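# Feed the long board through the wall slot onto bearers

## Task

On the far side of the grey panel wall, rest the long board flat on top of the two wooden bearers. Its length must run more crosswise to each bearer than along it, and the bearers must be its only support: no contact with the table, the wall or any offcut. Get the board there by passing it through the slot in the wall. It fails if any part of it travels over the top of the wall or around either end. When finished, both bearers and all offcuts must still be resting on the table top. The result must stay put with no help from the robot. Neither gripper may still be holding any loose object, and the arms must have let go and pulled away. Every one of these conditions has to hold, or nothing counts.

## Robot and tools

Robot: two arms, left_arm and right_arm, each with six revolute joints and a parallel two-finger gripper. In every row and every per-joint list the order is waist (joint1), shoulder (joint2), elbow (joint3), wrist pitch (joint4), wrist yaw (joint5), wrist roll (joint6), then the finger opening. Stated joint ranges in rad: waist -2.618 to 3.054, shoulder 0.000 to 3.142, elbow 0.000 to 3.142, wrist pitch -1.571 to 1.571, wrist yaw -1.571 to 1.571, wrist roll -2.094 to 2.094. The true stops may differ from these by up to 0.036 rad either way.

Frame: one shared scene frame. The origin lies on the table surface midway between the arms, +x points out over the table, +z points up, and left_arm sits on the +y side. The names left and right do not correspond to image sides. Base roots: left_arm at (-0.036, +0.296, 0) m, quat_wxyz (+0.997, 0, 0, -0.080); right_arm at (-0.009, -0.372, 0) m, quat_wxyz (+1.000, 0, 0, -0.010). The fingers point along the gripper's +z and close along its y axis. end_effector_position is the spot between the pads, roughly 1 cm short of the tips, and the printed value can be off, especially at full reach.

Row layout (used by execute_actions and move): a single list of 14 numbers, each in [-1, 1], covering both arms even if only one moves: left_arm's 6 joint values and its opening, then right_arm's 6 joint values and its opening. Joint values are scaled offsets, not angles: 1.0 equals 1.202 rad for waist, 1.258 shoulder, 1.238 elbow, 2.073 wrist pitch, 2.022 for wrist yaw and for wrist roll. The opening is absolute, not an offset: +1 fully open, -1 closed; between those, the fingers go to where grip_measured would read that number.

execute_actions(actions): a list of actions; each action is a list of up to 15 rows, one row per 1/30 s control step, the final row repeated if fewer than 15. Joint offsets in every row of an action are measured from the joint angles at that action's start, not from the previous row; for a call's first action that means the last reported angles. An action asking any joint to go more than 0.036 rad outside its range is rejected for both arms; a malformed action, or a first action failing this check, rejects the whole call. An empty list just returns state and images. A joint pushed to its real stop reports joint sent to its limit; no such line does not prove more travel exists.

move(target, speed, blocking): target is one 14-number row as above; its offsets count from the Joint positions in the latest result that printed them, not from the pose when the move begins. All joints of both arms progress the same fraction at once, so grippers travel on curves. speed (0.01 to 2 rad/s, default 0.5) caps the joint with the largest travel. Paths take 0.5 to 10 s and stop short after 10 s. Finger values are applied at the start. Moves ignore obstacles and the other arm. blocking=false returns after 0.5 s while motion continues; use wait(0) to check, and wait or stop before issuing new rows or moves. The extra move: line reports the ending (done, off_target, moving, held, fault), limits=held or limits=none, and each arm's joint farthest from target.

wait(seconds): 0 to 10 s, arms keep their last command. stop(): brakes a running move; needs room. zoom_image(camera, region): region [x0, y0, x1, y1] in pixels, at most 504 by 504, of cam_head_left, cam_head_right, cam_high, cam_low (896x504) or cam_left_wrist, cam_right_wrist (504x504). read_manual(section): licence text only. finished_scene(scene): ends the scene irreversibly; call it only once the goal holds without the robot.

Motion limits: each joint's target is kept within a lead of its measured angle per step (0.202 rad waist, 0.258 shoulder, 0.238 elbow, 0.573 wrist pitch, 0.522 wrist yaw and roll), and targets that would carry a gripper over 70 mm from where it is get scaled back. Large changes therefore take several actions; finish an unfinished motion with a later command. Arms may sag under zero offsets: resend the offsets to the desired angles in a reply's first call.

Results: per-arm gripper pose (position m, quat_wxyz), Joint positions and Joint velocities (rad, rad/s, plus pad gap in m, 0.094 m fully open), Joint targets, grip_measured, step readings with HELD marks, joint command not followed when the clearance check altered targets, MOTOR HOT from 75 °C and OVER-TEMPERATURE FAULT lines (stops at 90 °C, arm collapse at 100 °C).

Gripping: command about 0.03 below grip_measured for a firm hold; less for lighter. Pad force about 50 to 62 N, weaker on parts under about 2 mm thick.

Avoid: arms striking or pressing each other, fast impacts, driving far past contact, drops and slips, knocking anything off the table, letting bearers or offcuts leave the table top, lifting the board over the wall, long loaded holds that overheat motors. Loose objects may occasionally get a small push from outside.

Each tool is called as name(argument=value, ...), one argument or row to a line, values as JSON.

## Session

I'll start by looking at the scene.

execute_actions(
  actions=[],
)

Scene clock: 0.00 s.
left_arm: end_effector_position=(+0.3379, +0.2969, +0.3569) grip_measured=+1.000 end_effector_quat_wxyz=(+0.219, +0.416, +0.644, +0.603) | right_arm: end_effector_position=(+0.5263, -0.1497, +0.2995) grip_measured=+1.000 end_effector_quat_wxyz=(+0.719, -0.550, +0.410, +0.110)
Joint names: [waist, shoulder, elbow, wrist pitch, wrist yaw, wrist roll]
Joint positions: left_arm=[-0.265  1.271  1.199 -0.287 -1.046  1.482  0.094] | right_arm=[ 0.162  2.058  1.539  0.617 -0.939 -0.699  0.094]
Joint velocities: left_arm=[ 0.002  0.017 -0.002 -0.007 -0.022  0.007  0.   ] | right_arm=[-0.022 -0.007 -0.007 -0.051 -0.095 -0.066  0.   ]
Motor temperatures (°C, as the motors report them): left_arm=[16 15 14 17 15 14] | right_arm=[17 17 13 15 14 16]
Joint targets: left_arm=[-0.265 1.264 1.208 -0.288 -1.049 1.475] | right_arm=[0.162 2.051 1.546 0.610 -0.937 -0.694]

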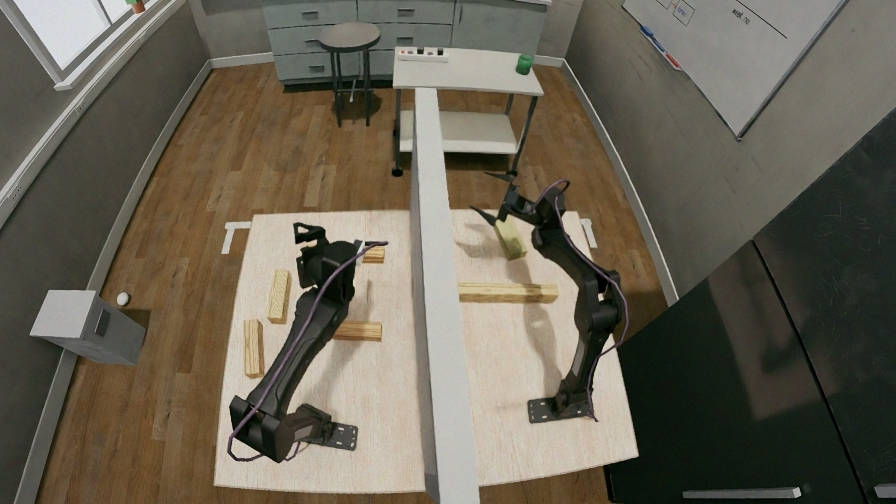

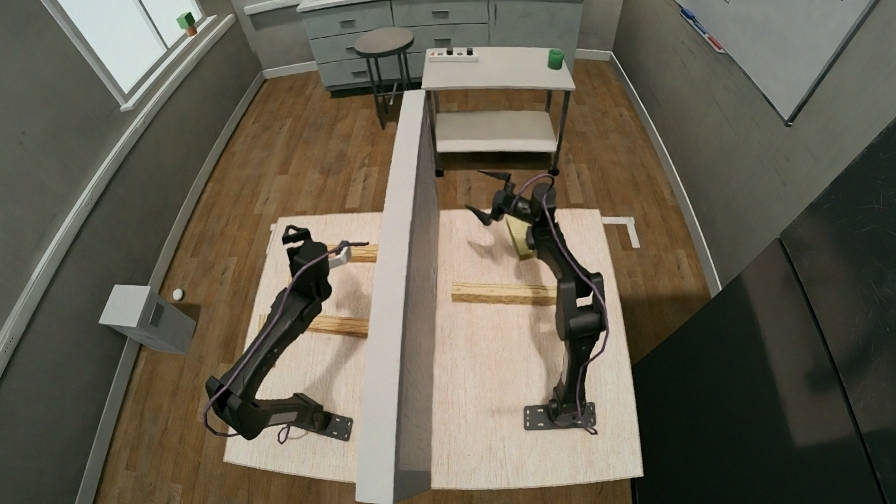

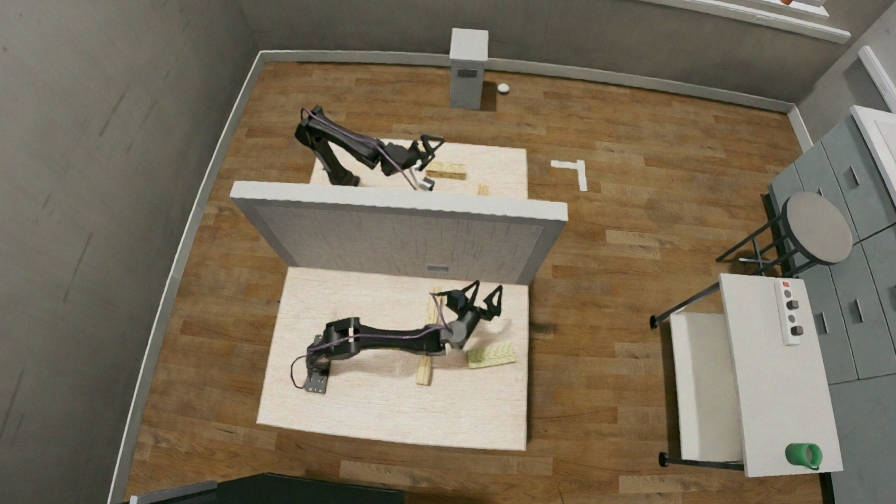

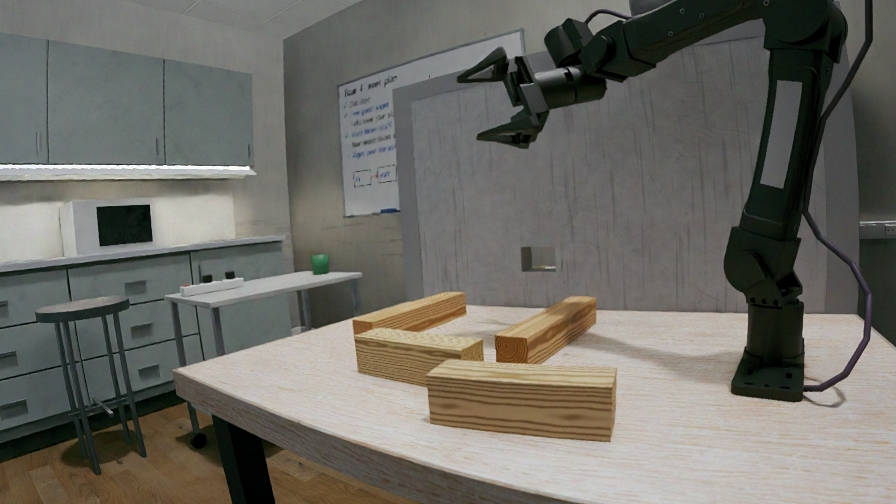

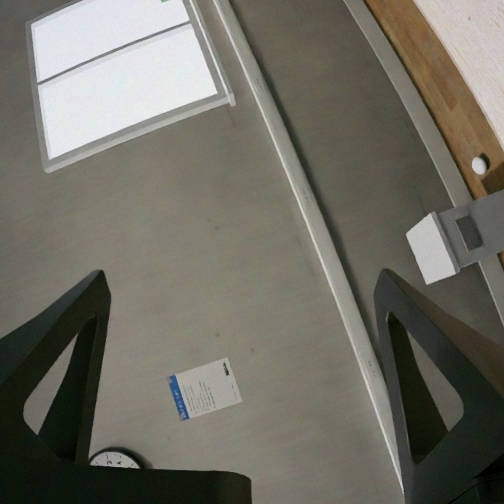

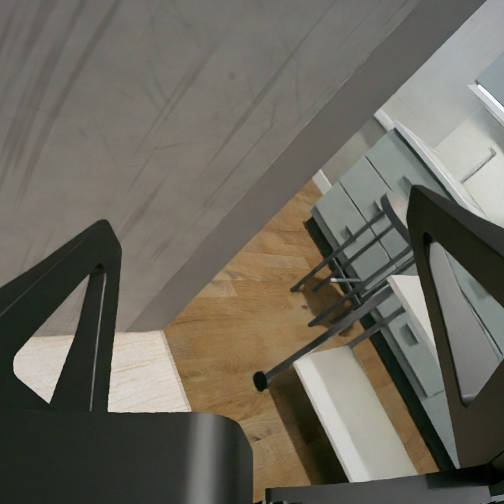

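zoom_image(
  camera="cam_high",
  region=[240, 130, 600, 460],
)

zoom_image(
  camera="cam_head_right",
  region=[380, 180, 660, 460],
)

zoom_image(
  camera="cam_low",
  region=[330, 200, 650, 450],
)

zoom_image(
  camera="cam_head_left",
  region=[200, 190, 640, 500],
)

Region (240, 130, 600, 460) of cam_high's 896x504 image, scaled by 1.400, with more detail than that image has; it fills the top 462 rows of this view, and the rest is white.

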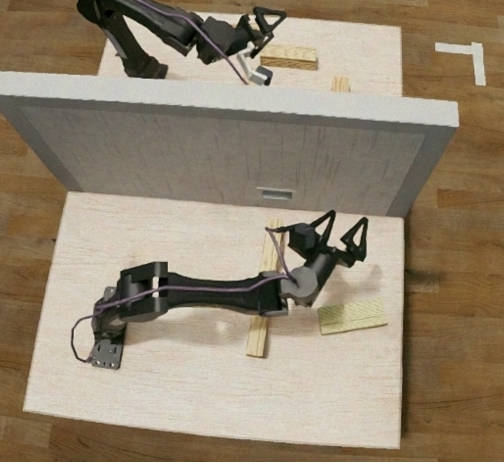

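Region (380, 180, 660, 460) of cam_head_right's 896x504 image, scaled by 1.800, with more detail than that image has.

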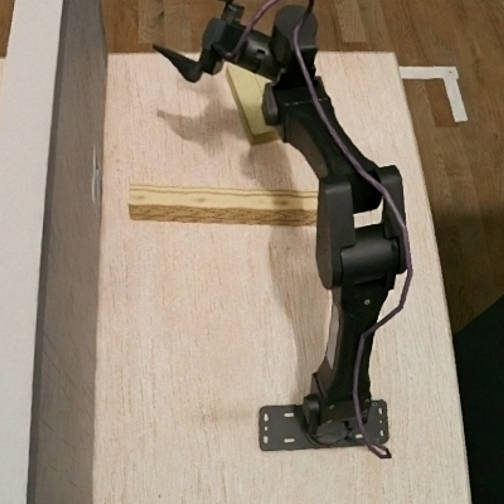

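Region (330, 200, 650, 450) of cam_low's 896x504 image, scaled by 1.575, with more detail than that image has; it fills the top 394 rows of this view, and the rest is white.

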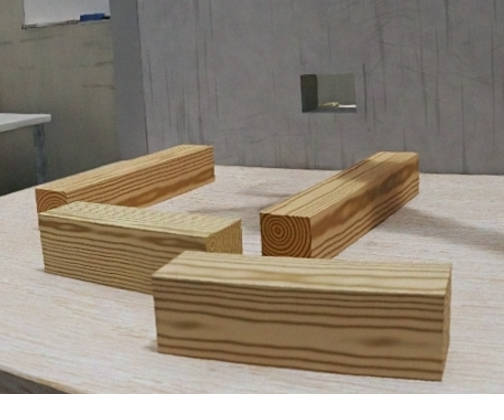

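Region (200, 190, 640, 500) of cam_head_left's 896x504 image, scaled by 1.145, with more detail than that image has; it fills the top 355 rows of this view, and the rest is white.

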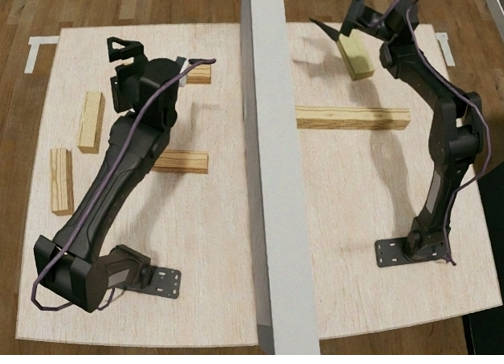

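move(
  target=[0.1539, 0.2615, 0.3239, -0.4404, 0.5173, -0.7329, 1, 0.15, -0.3641, 0.0493, -0.8765, 0.4644, 0.3457, 1],
  speed=1.0,
)

Scene clock: 5.10 s.
left_arm: end_effector_position=(+0.3119, +0.2104, +0.2049) grip_measured=+1.000 end_effector_quat_wxyz=(+0.179, +0.124, +0.976, -0.017) | right_arm: end_effector_position=(+0.3331, -0.2586, +0.1937) grip_measured=+1.000 end_effector_quat_wxyz=(+0.159, -0.157, +0.974, +0.030)
Joint names: [waist, shoulder, elbow, wrist pitch, wrist yaw, wrist roll]
Joint positions: left_arm=[-0.088  1.588  1.567 -1.189 -0.009  0.006  0.094] | right_arm=[ 0.333  1.621  1.568 -1.193 -0.011 -0.006  0.094]
Joint velocities: left_arm=[ 0.002  0.027 -0.007 -0.066 -0.081 -0.007  0.   ] | right_arm=[ 0.002  0.002  0.002  0.007 -0.007  0.066  0.   ]
Motor temperatures (°C, as the motors report them): left_arm=[16 15 15 17 15 14] | right_arm=[17 19 14 16 14 16]
Joint targets: left_arm=[-0.080 1.600 1.600 -1.200 0.000 0.000] | right_arm=[0.342 1.600 1.600 -1.200 0.000 -0.000]
move: off_target (left_arm, right_arm); limits=none; left_arm: farthest joint: the elbow, 0.033 radians from its target (0.401 radians at the start); right_arm: farthest joint: the elbow, 0.032 radians from its target (0.061 radians at the start)

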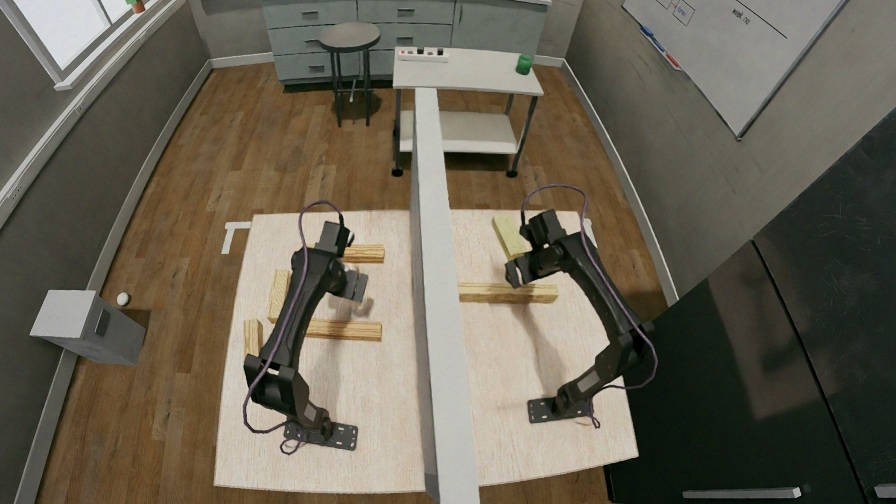

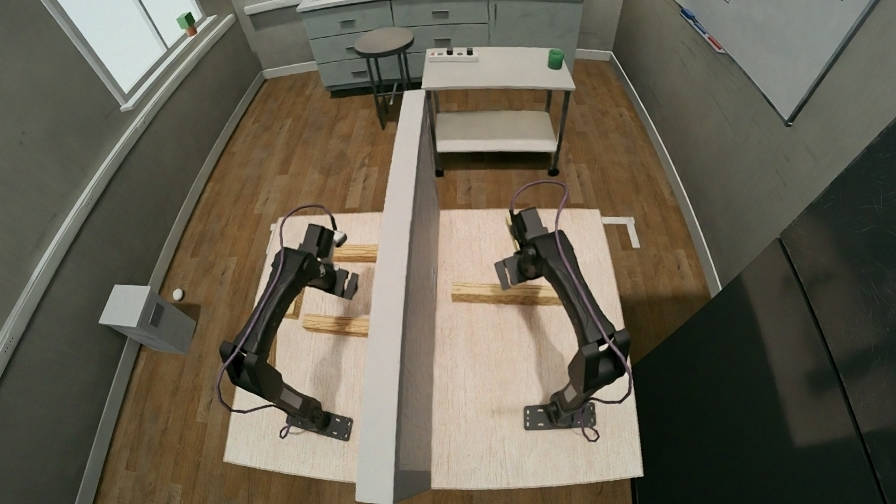

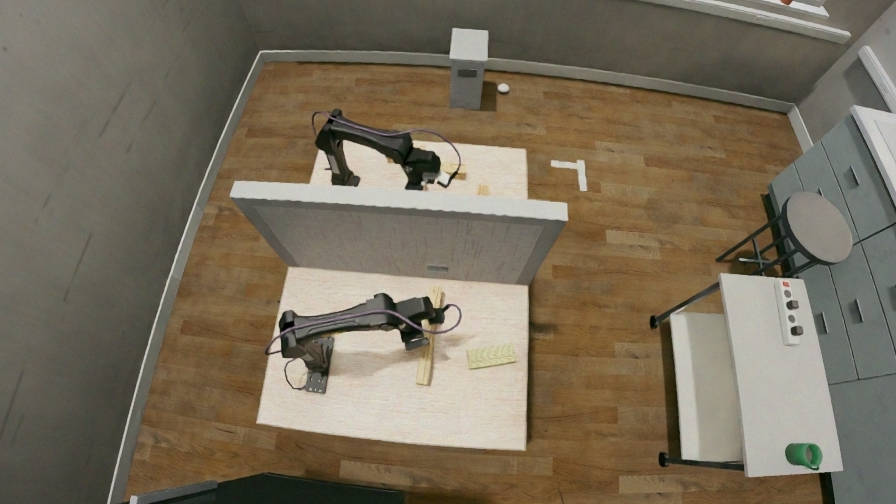

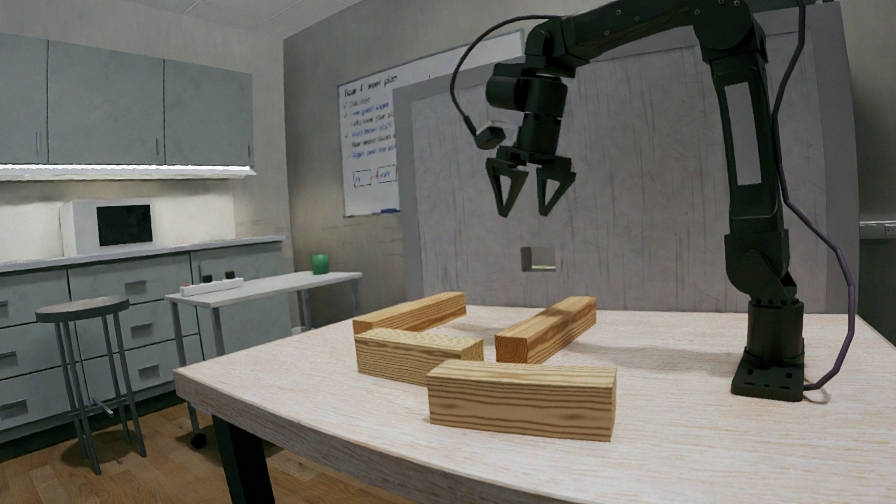

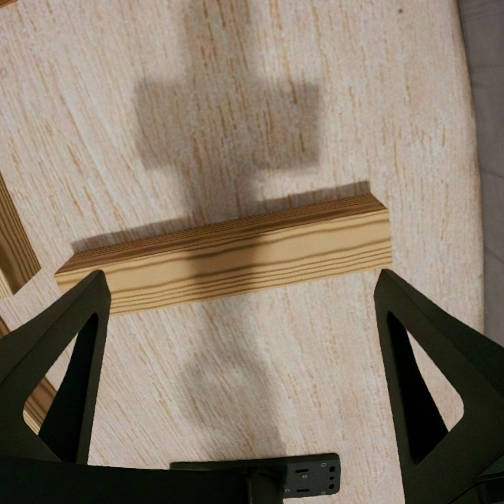

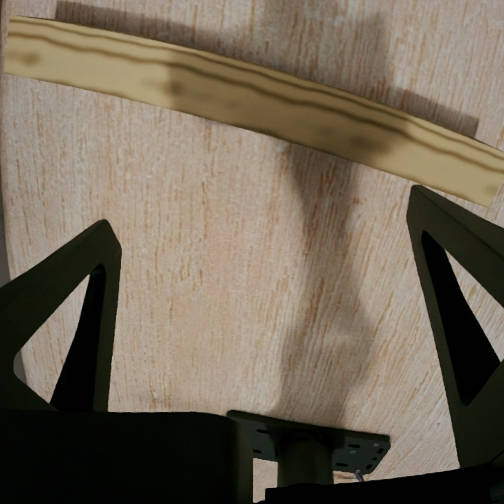

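zoom_image(
  camera="cam_high",
  region=[380, 250, 540, 410],
)

zoom_image(
  camera="cam_head_left",
  region=[440, 200, 600, 330],
)

zoom_image(
  camera="cam_low",
  region=[480, 220, 620, 330],
)

Region (380, 250, 540, 410) of cam_high's 896x504 image, scaled by 3.150, with more detail than that image has.

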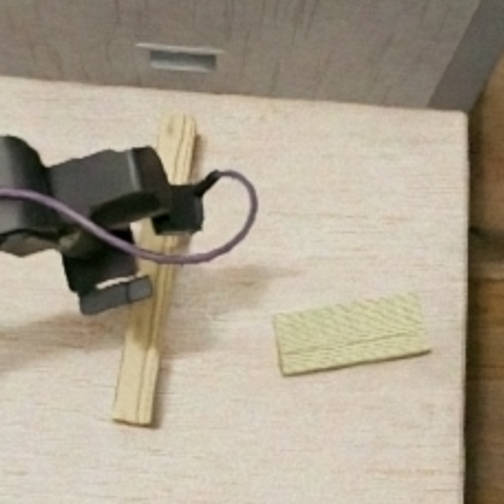

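Region (440, 200, 600, 330) of cam_head_left's 896x504 image, scaled by 3.150, with more detail than that image has; it fills the top 410 rows of this view, and the rest is white.

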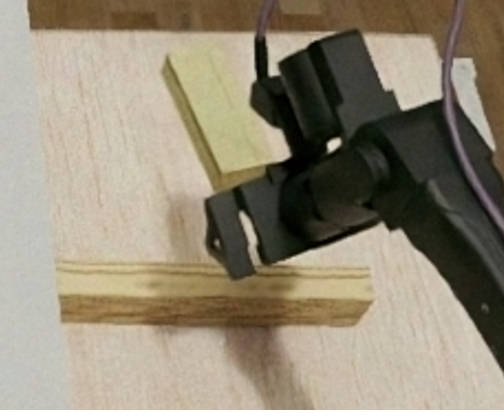

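Region (480, 220, 620, 330) of cam_low's 896x504 image, scaled by 3.600, with more detail than that image has; it fills the top 396 rows of this view, and the rest is white.

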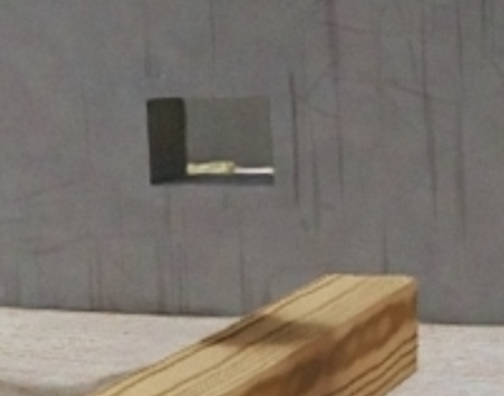

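move(
  target=[-0.1479, 0.4064, 0.3946, -0.1486, 0.0045, -0.9904, 1, -0.0812, 0.1502, 0.1511, -0.1326, 0.0054, 0.8863, 1],
  speed=1.0,
)

Scene clock: 12.13 s.
left_arm: end_effector_position=(+0.3356, +0.1312, +0.1437) grip_measured=+1.000 end_effector_quat_wxyz=(-0.006, +0.707, -0.707, +0.014) | right_arm: end_effector_position=(+0.3219, -0.2938, +0.1690) grip_measured=+1.000 end_effector_quat_wxyz=(+0.008, +0.702, +0.712, +0.023)
Joint names: [waist, shoulder, elbow, wrist pitch, wrist yaw, wrist roll]
Joint positions: left_arm=[-0.26   2.089  2.024 -1.476 -0.001 -1.991  0.094] | right_arm=[ 0.244  1.798  1.722 -1.448 -0.01   1.781  0.094]
Joint velocities: left_arm=[-0.007  0.007  0.007 -0.022 -0.022  0.051  0.   ] | right_arm=[-0.002 -0.012  0.012 -0.095  0.022  0.007  0.   ]
Motor temperatures (°C, as the motors report them): left_arm=[16 16 16 17 15 14] | right_arm=[17 19 15 16 14 16]
Joint targets: left_arm=[-0.266 2.099 2.056 -1.497 -0.000 -1.996] | right_arm=[0.235 1.810 1.755 -1.467 0.000 1.787]
move: off_target (left_arm, right_arm); limits=none; left_arm: farthest joint: the elbow, 0.031 radians from its target (0.489 radians at the start); right_arm: farthest joint: the elbow, 0.033 radians from its target (0.187 radians at the start)

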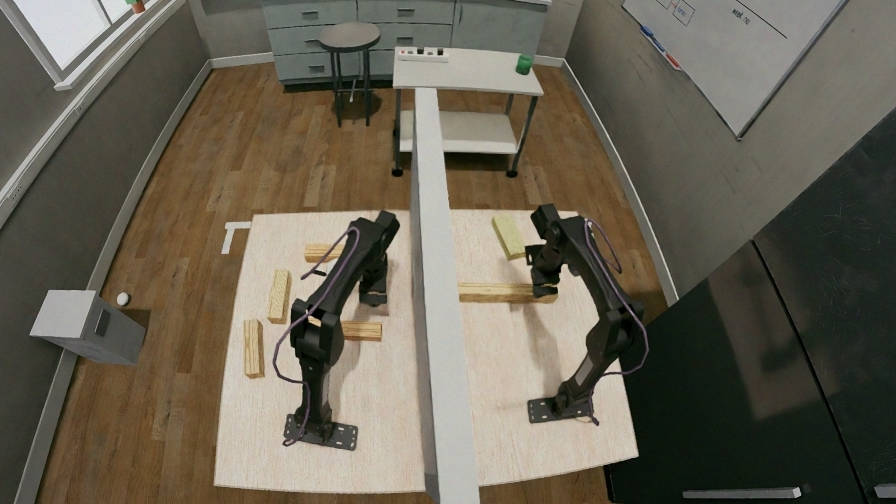

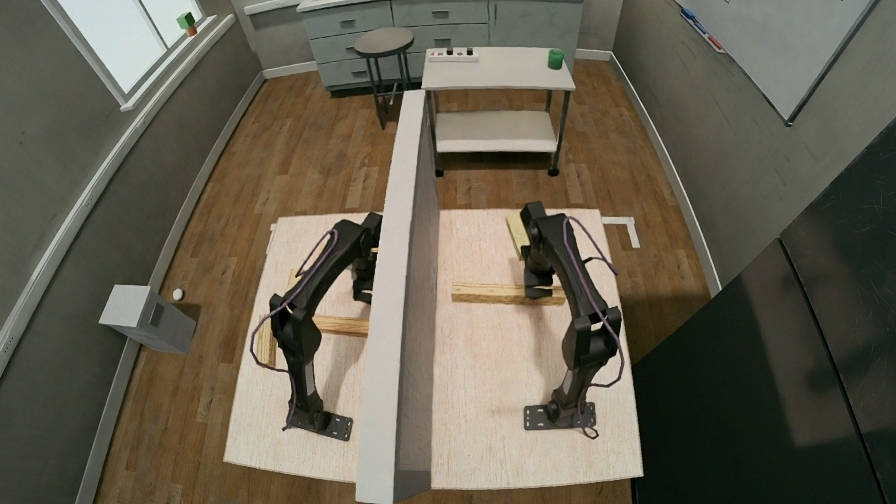

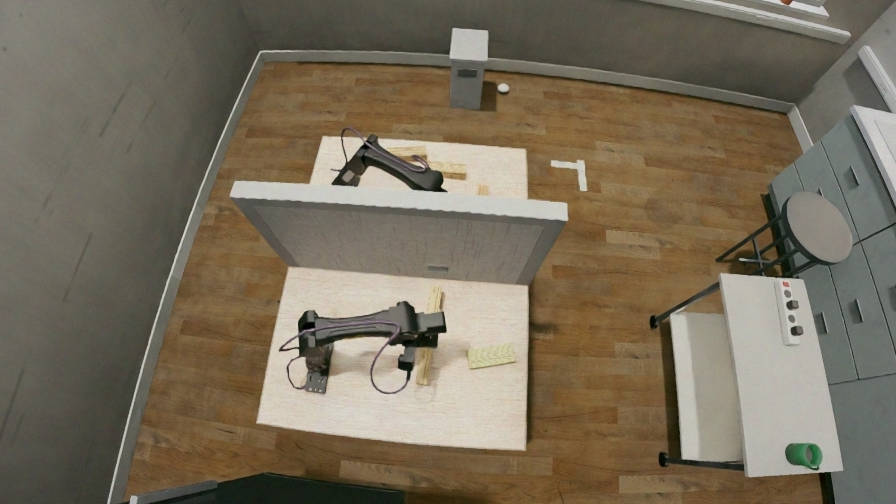

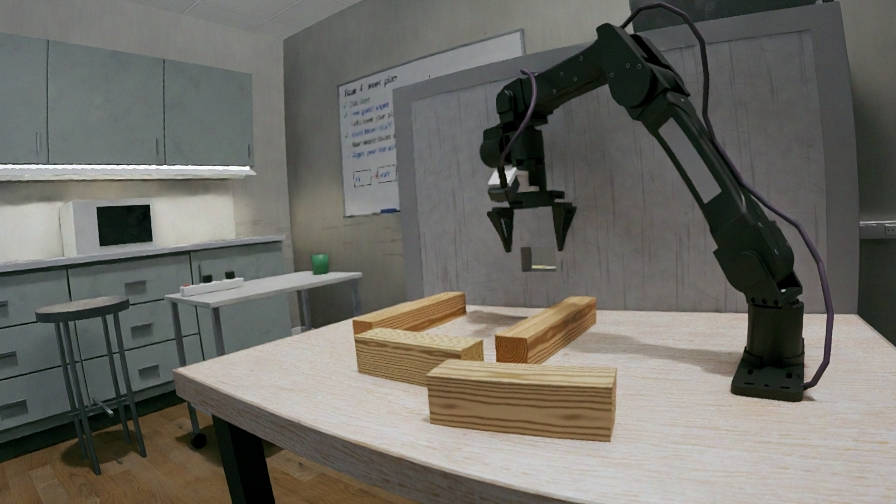

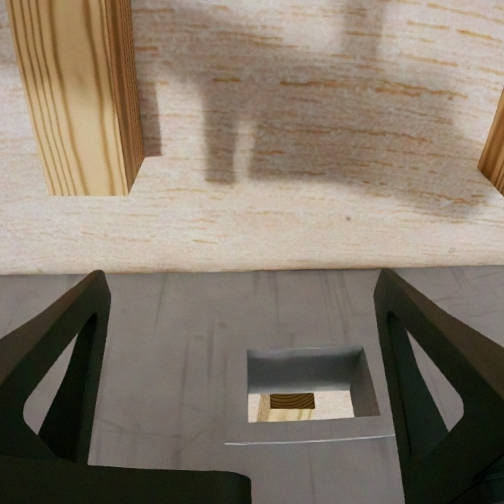

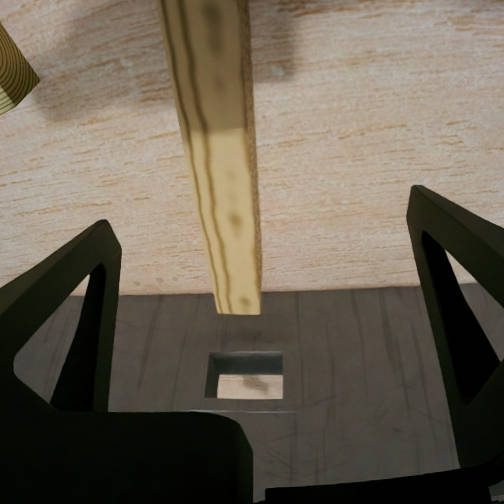

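zoom_image(
  camera="cam_high",
  region=[300, 250, 540, 420],
)

zoom_image(
  camera="cam_head_right",
  region=[420, 190, 640, 440],
)

Region (300, 250, 540, 420) of cam_high's 896x504 image, scaled by 2.100, with more detail than that image has; it fills the top 357 rows of this view, and the rest is white.

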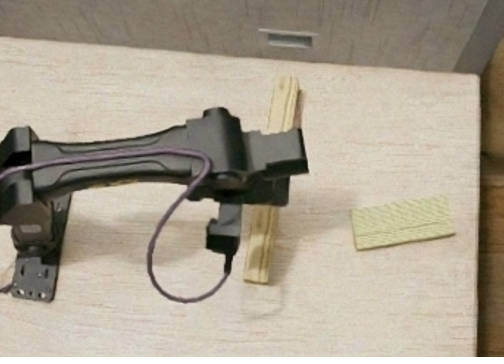

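Region (420, 190, 640, 440) of cam_head_right's 896x504 image, scaled by 2.016, with more detail than that image has; it fills the left 444 columns of this view, and the rest is white.

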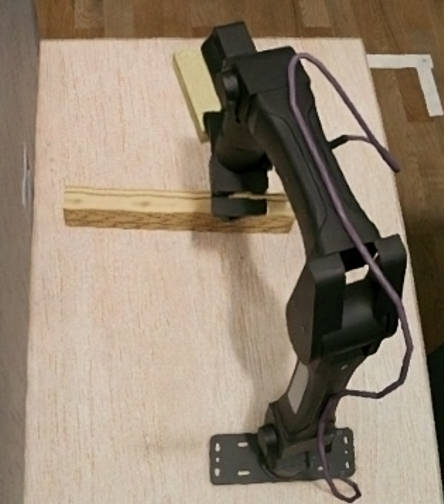

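move(
  target=[-0.005, 0.0079, 0.0258, -0.0101, 0.0005, -0.0025, 1, -0.1772, 0.0763, -0.0452, 0.0595, 0.0049, -0.094, 1],
  speed=0.6,
)

Scene clock: 18.07 s.
left_arm: end_effector_position=(+0.3356, +0.1312, +0.1437) grip_measured=+1.000 end_effector_quat_wxyz=(-0.006, +0.707, -0.707, +0.014) | right_arm: end_effector_position=(+0.3542, -0.3657, +0.1268) grip_measured=+1.000 end_effector_quat_wxyz=(+0.005, +0.713, +0.701, +0.014)
Joint names: [waist, shoulder, elbow, wrist pitch, wrist yaw, wrist roll]
Joint positions: left_arm=[-0.26   2.089  2.024 -1.476 -0.001 -1.992  0.094] | right_arm=[ 0.029  1.895  1.68  -1.328 -0.012  1.597  0.094]
Joint velocities: left_arm=[-0.002 -0.012 -0.002 -0.051 -0.051 -0.007  0.   ] | right_arm=[ 0.007 -0.002 -0.012  0.051  0.022 -0.022  0.   ]
Motor temperatures (°C, as the motors report them): left_arm=[16 17 16 17 15 14] | right_arm=[17 19 16 16 14 16]
Joint targets: left_arm=[-0.266 2.099 2.056 -1.497 -0.000 -1.996] | right_arm=[0.031 1.894 1.666 -1.325 -0.001 1.590]
move: off_target (left_arm); limits=none; left_arm: farthest joint: the elbow, 0.032 radians from its target (0.032 radians at the start); right_arm: farthest joint: the elbow, 0.014 radians from its target (0.056 radians at the start)

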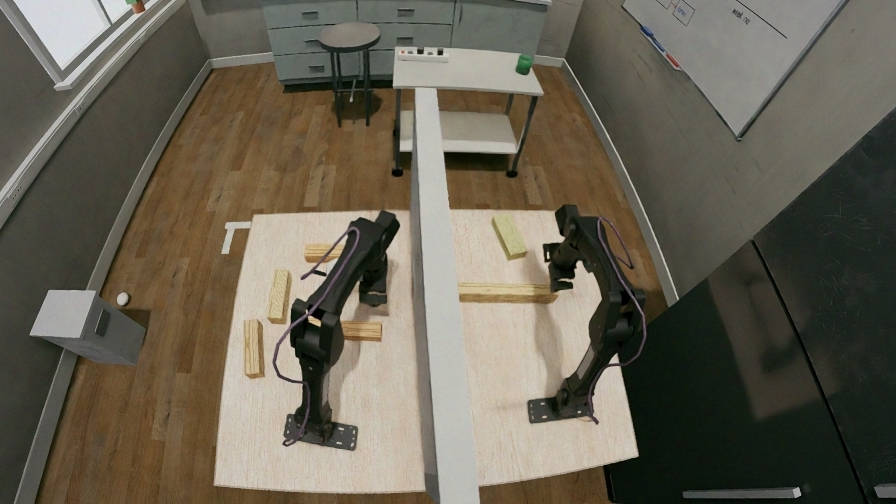

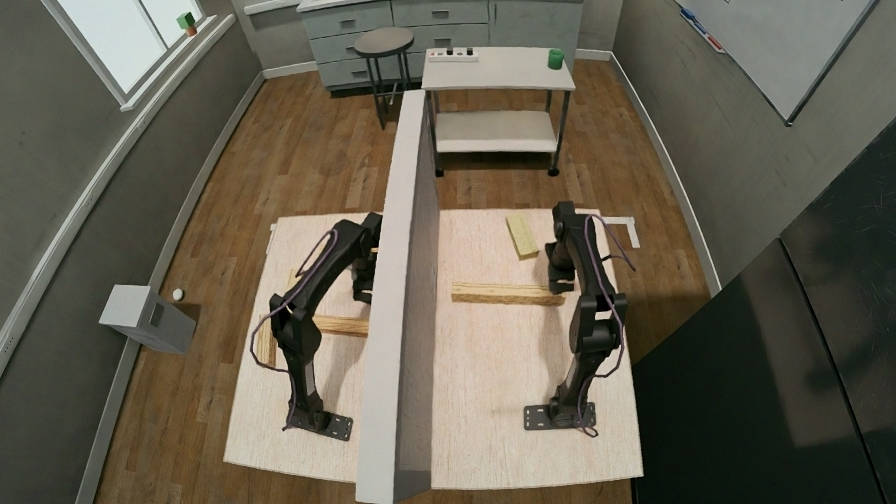

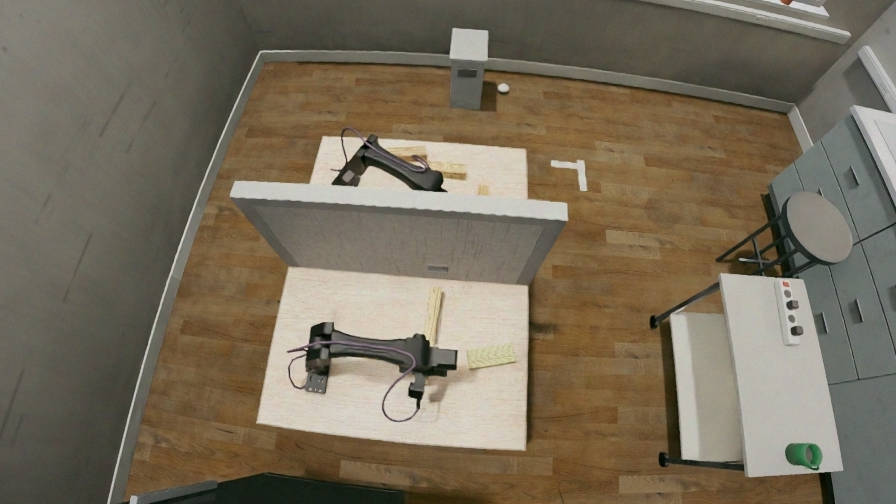

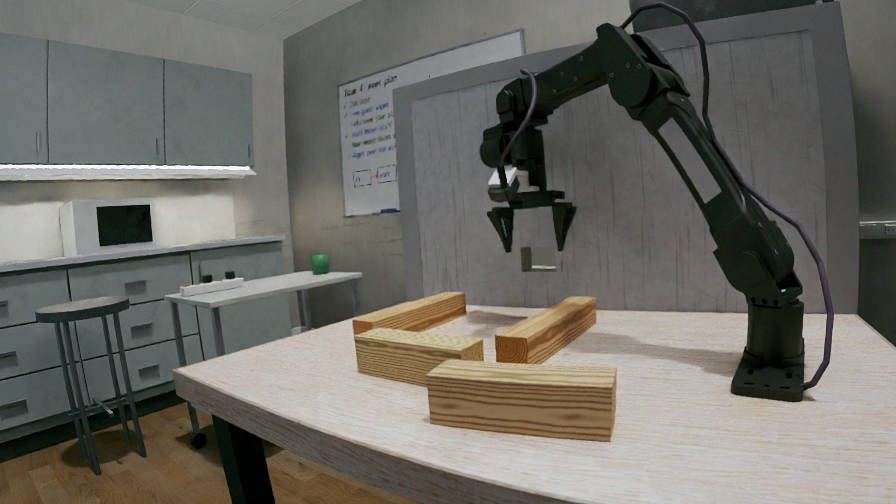

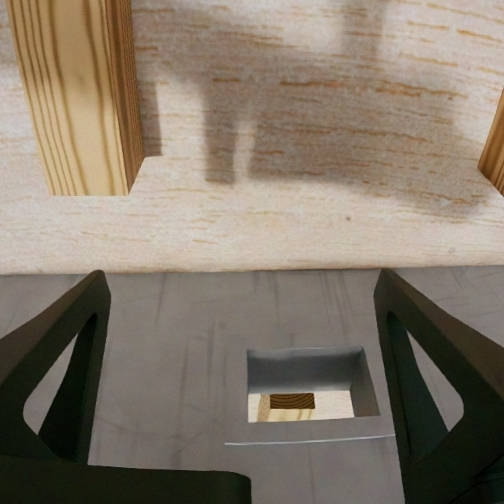

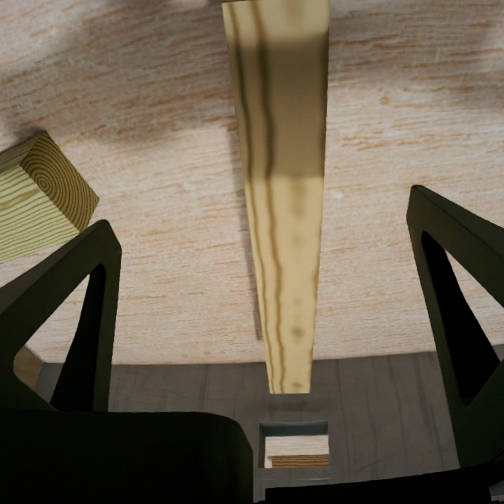

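move(
  target=[-0.005, 0.0079, 0.0258, -0.0101, 0.0005, -0.002, 1, 0, 0.0661, -0.2613, 0.176, 0.0059, -0.0045, 1],
  speed=0.4,
)

Scene clock: 20.37 s.
left_arm: end_effector_position=(+0.3356, +0.1312, +0.1437) grip_measured=+1.000 end_effector_quat_wxyz=(-0.006, +0.707, -0.707, +0.014) | right_arm: end_effector_position=(+0.3513, -0.3657, +0.0241) grip_measured=+1.000 end_effector_quat_wxyz=(-0.003, +0.712, +0.702, +0.006)
Joint names: [waist, shoulder, elbow, wrist pitch, wrist yaw, wrist roll]
Joint positions: left_arm=[-0.26   2.089  2.024 -1.476 -0.001 -1.992  0.094] | right_arm=[ 0.029  1.973  1.372 -0.966 -0.012  1.594  0.094]
Joint velocities: left_arm=[-0.017 -0.002 -0.012  0.007  0.081  0.051  0.   ] | right_arm=[ 0.022 -0.007 -0.012 -0.007  0.037  0.022  0.   ]
Motor temperatures (°C, as the motors report them): left_arm=[16 17 16 17 15 14] | right_arm=[17 20 16 16 14 16]
Joint targets: left_arm=[-0.266 2.099 2.056 -1.497 -0.000 -1.996] | right_arm=[0.029 1.978 1.356 -0.963 -0.000 1.588]
move: off_target (left_arm); limits=none; left_arm: farthest joint: the elbow, 0.032 radians from its target (0.032 radians at the start); right_arm: farthest joint: the elbow, 0.016 radians from its target (0.323 radians at the start)

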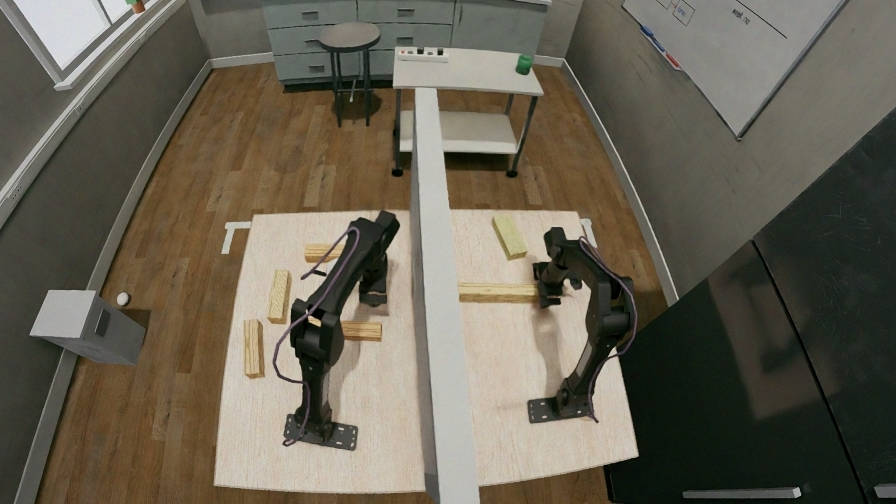

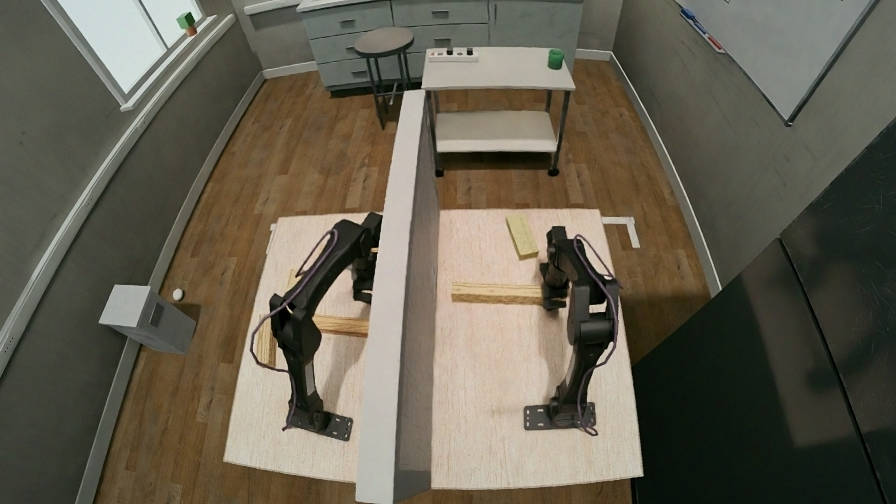

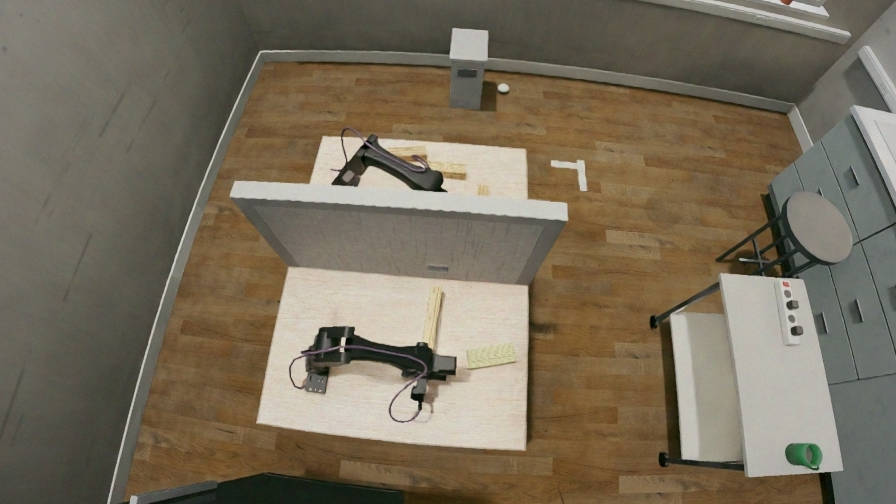

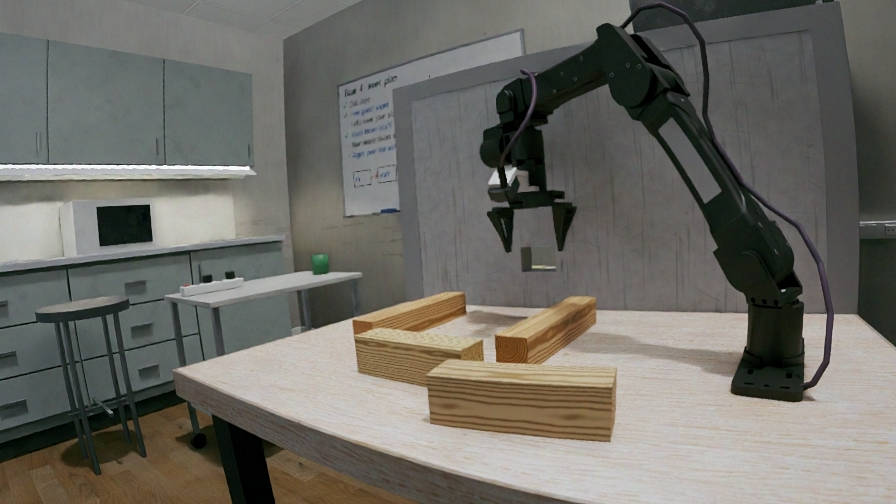

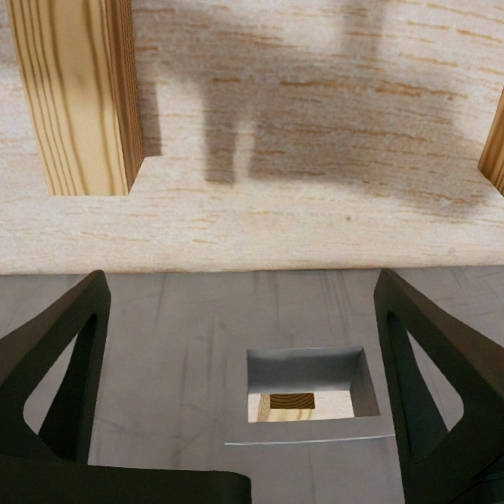

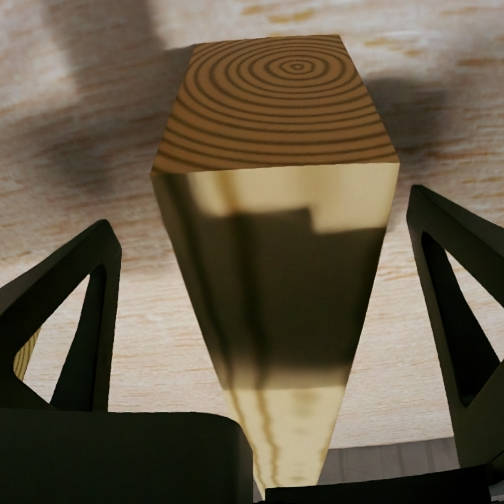

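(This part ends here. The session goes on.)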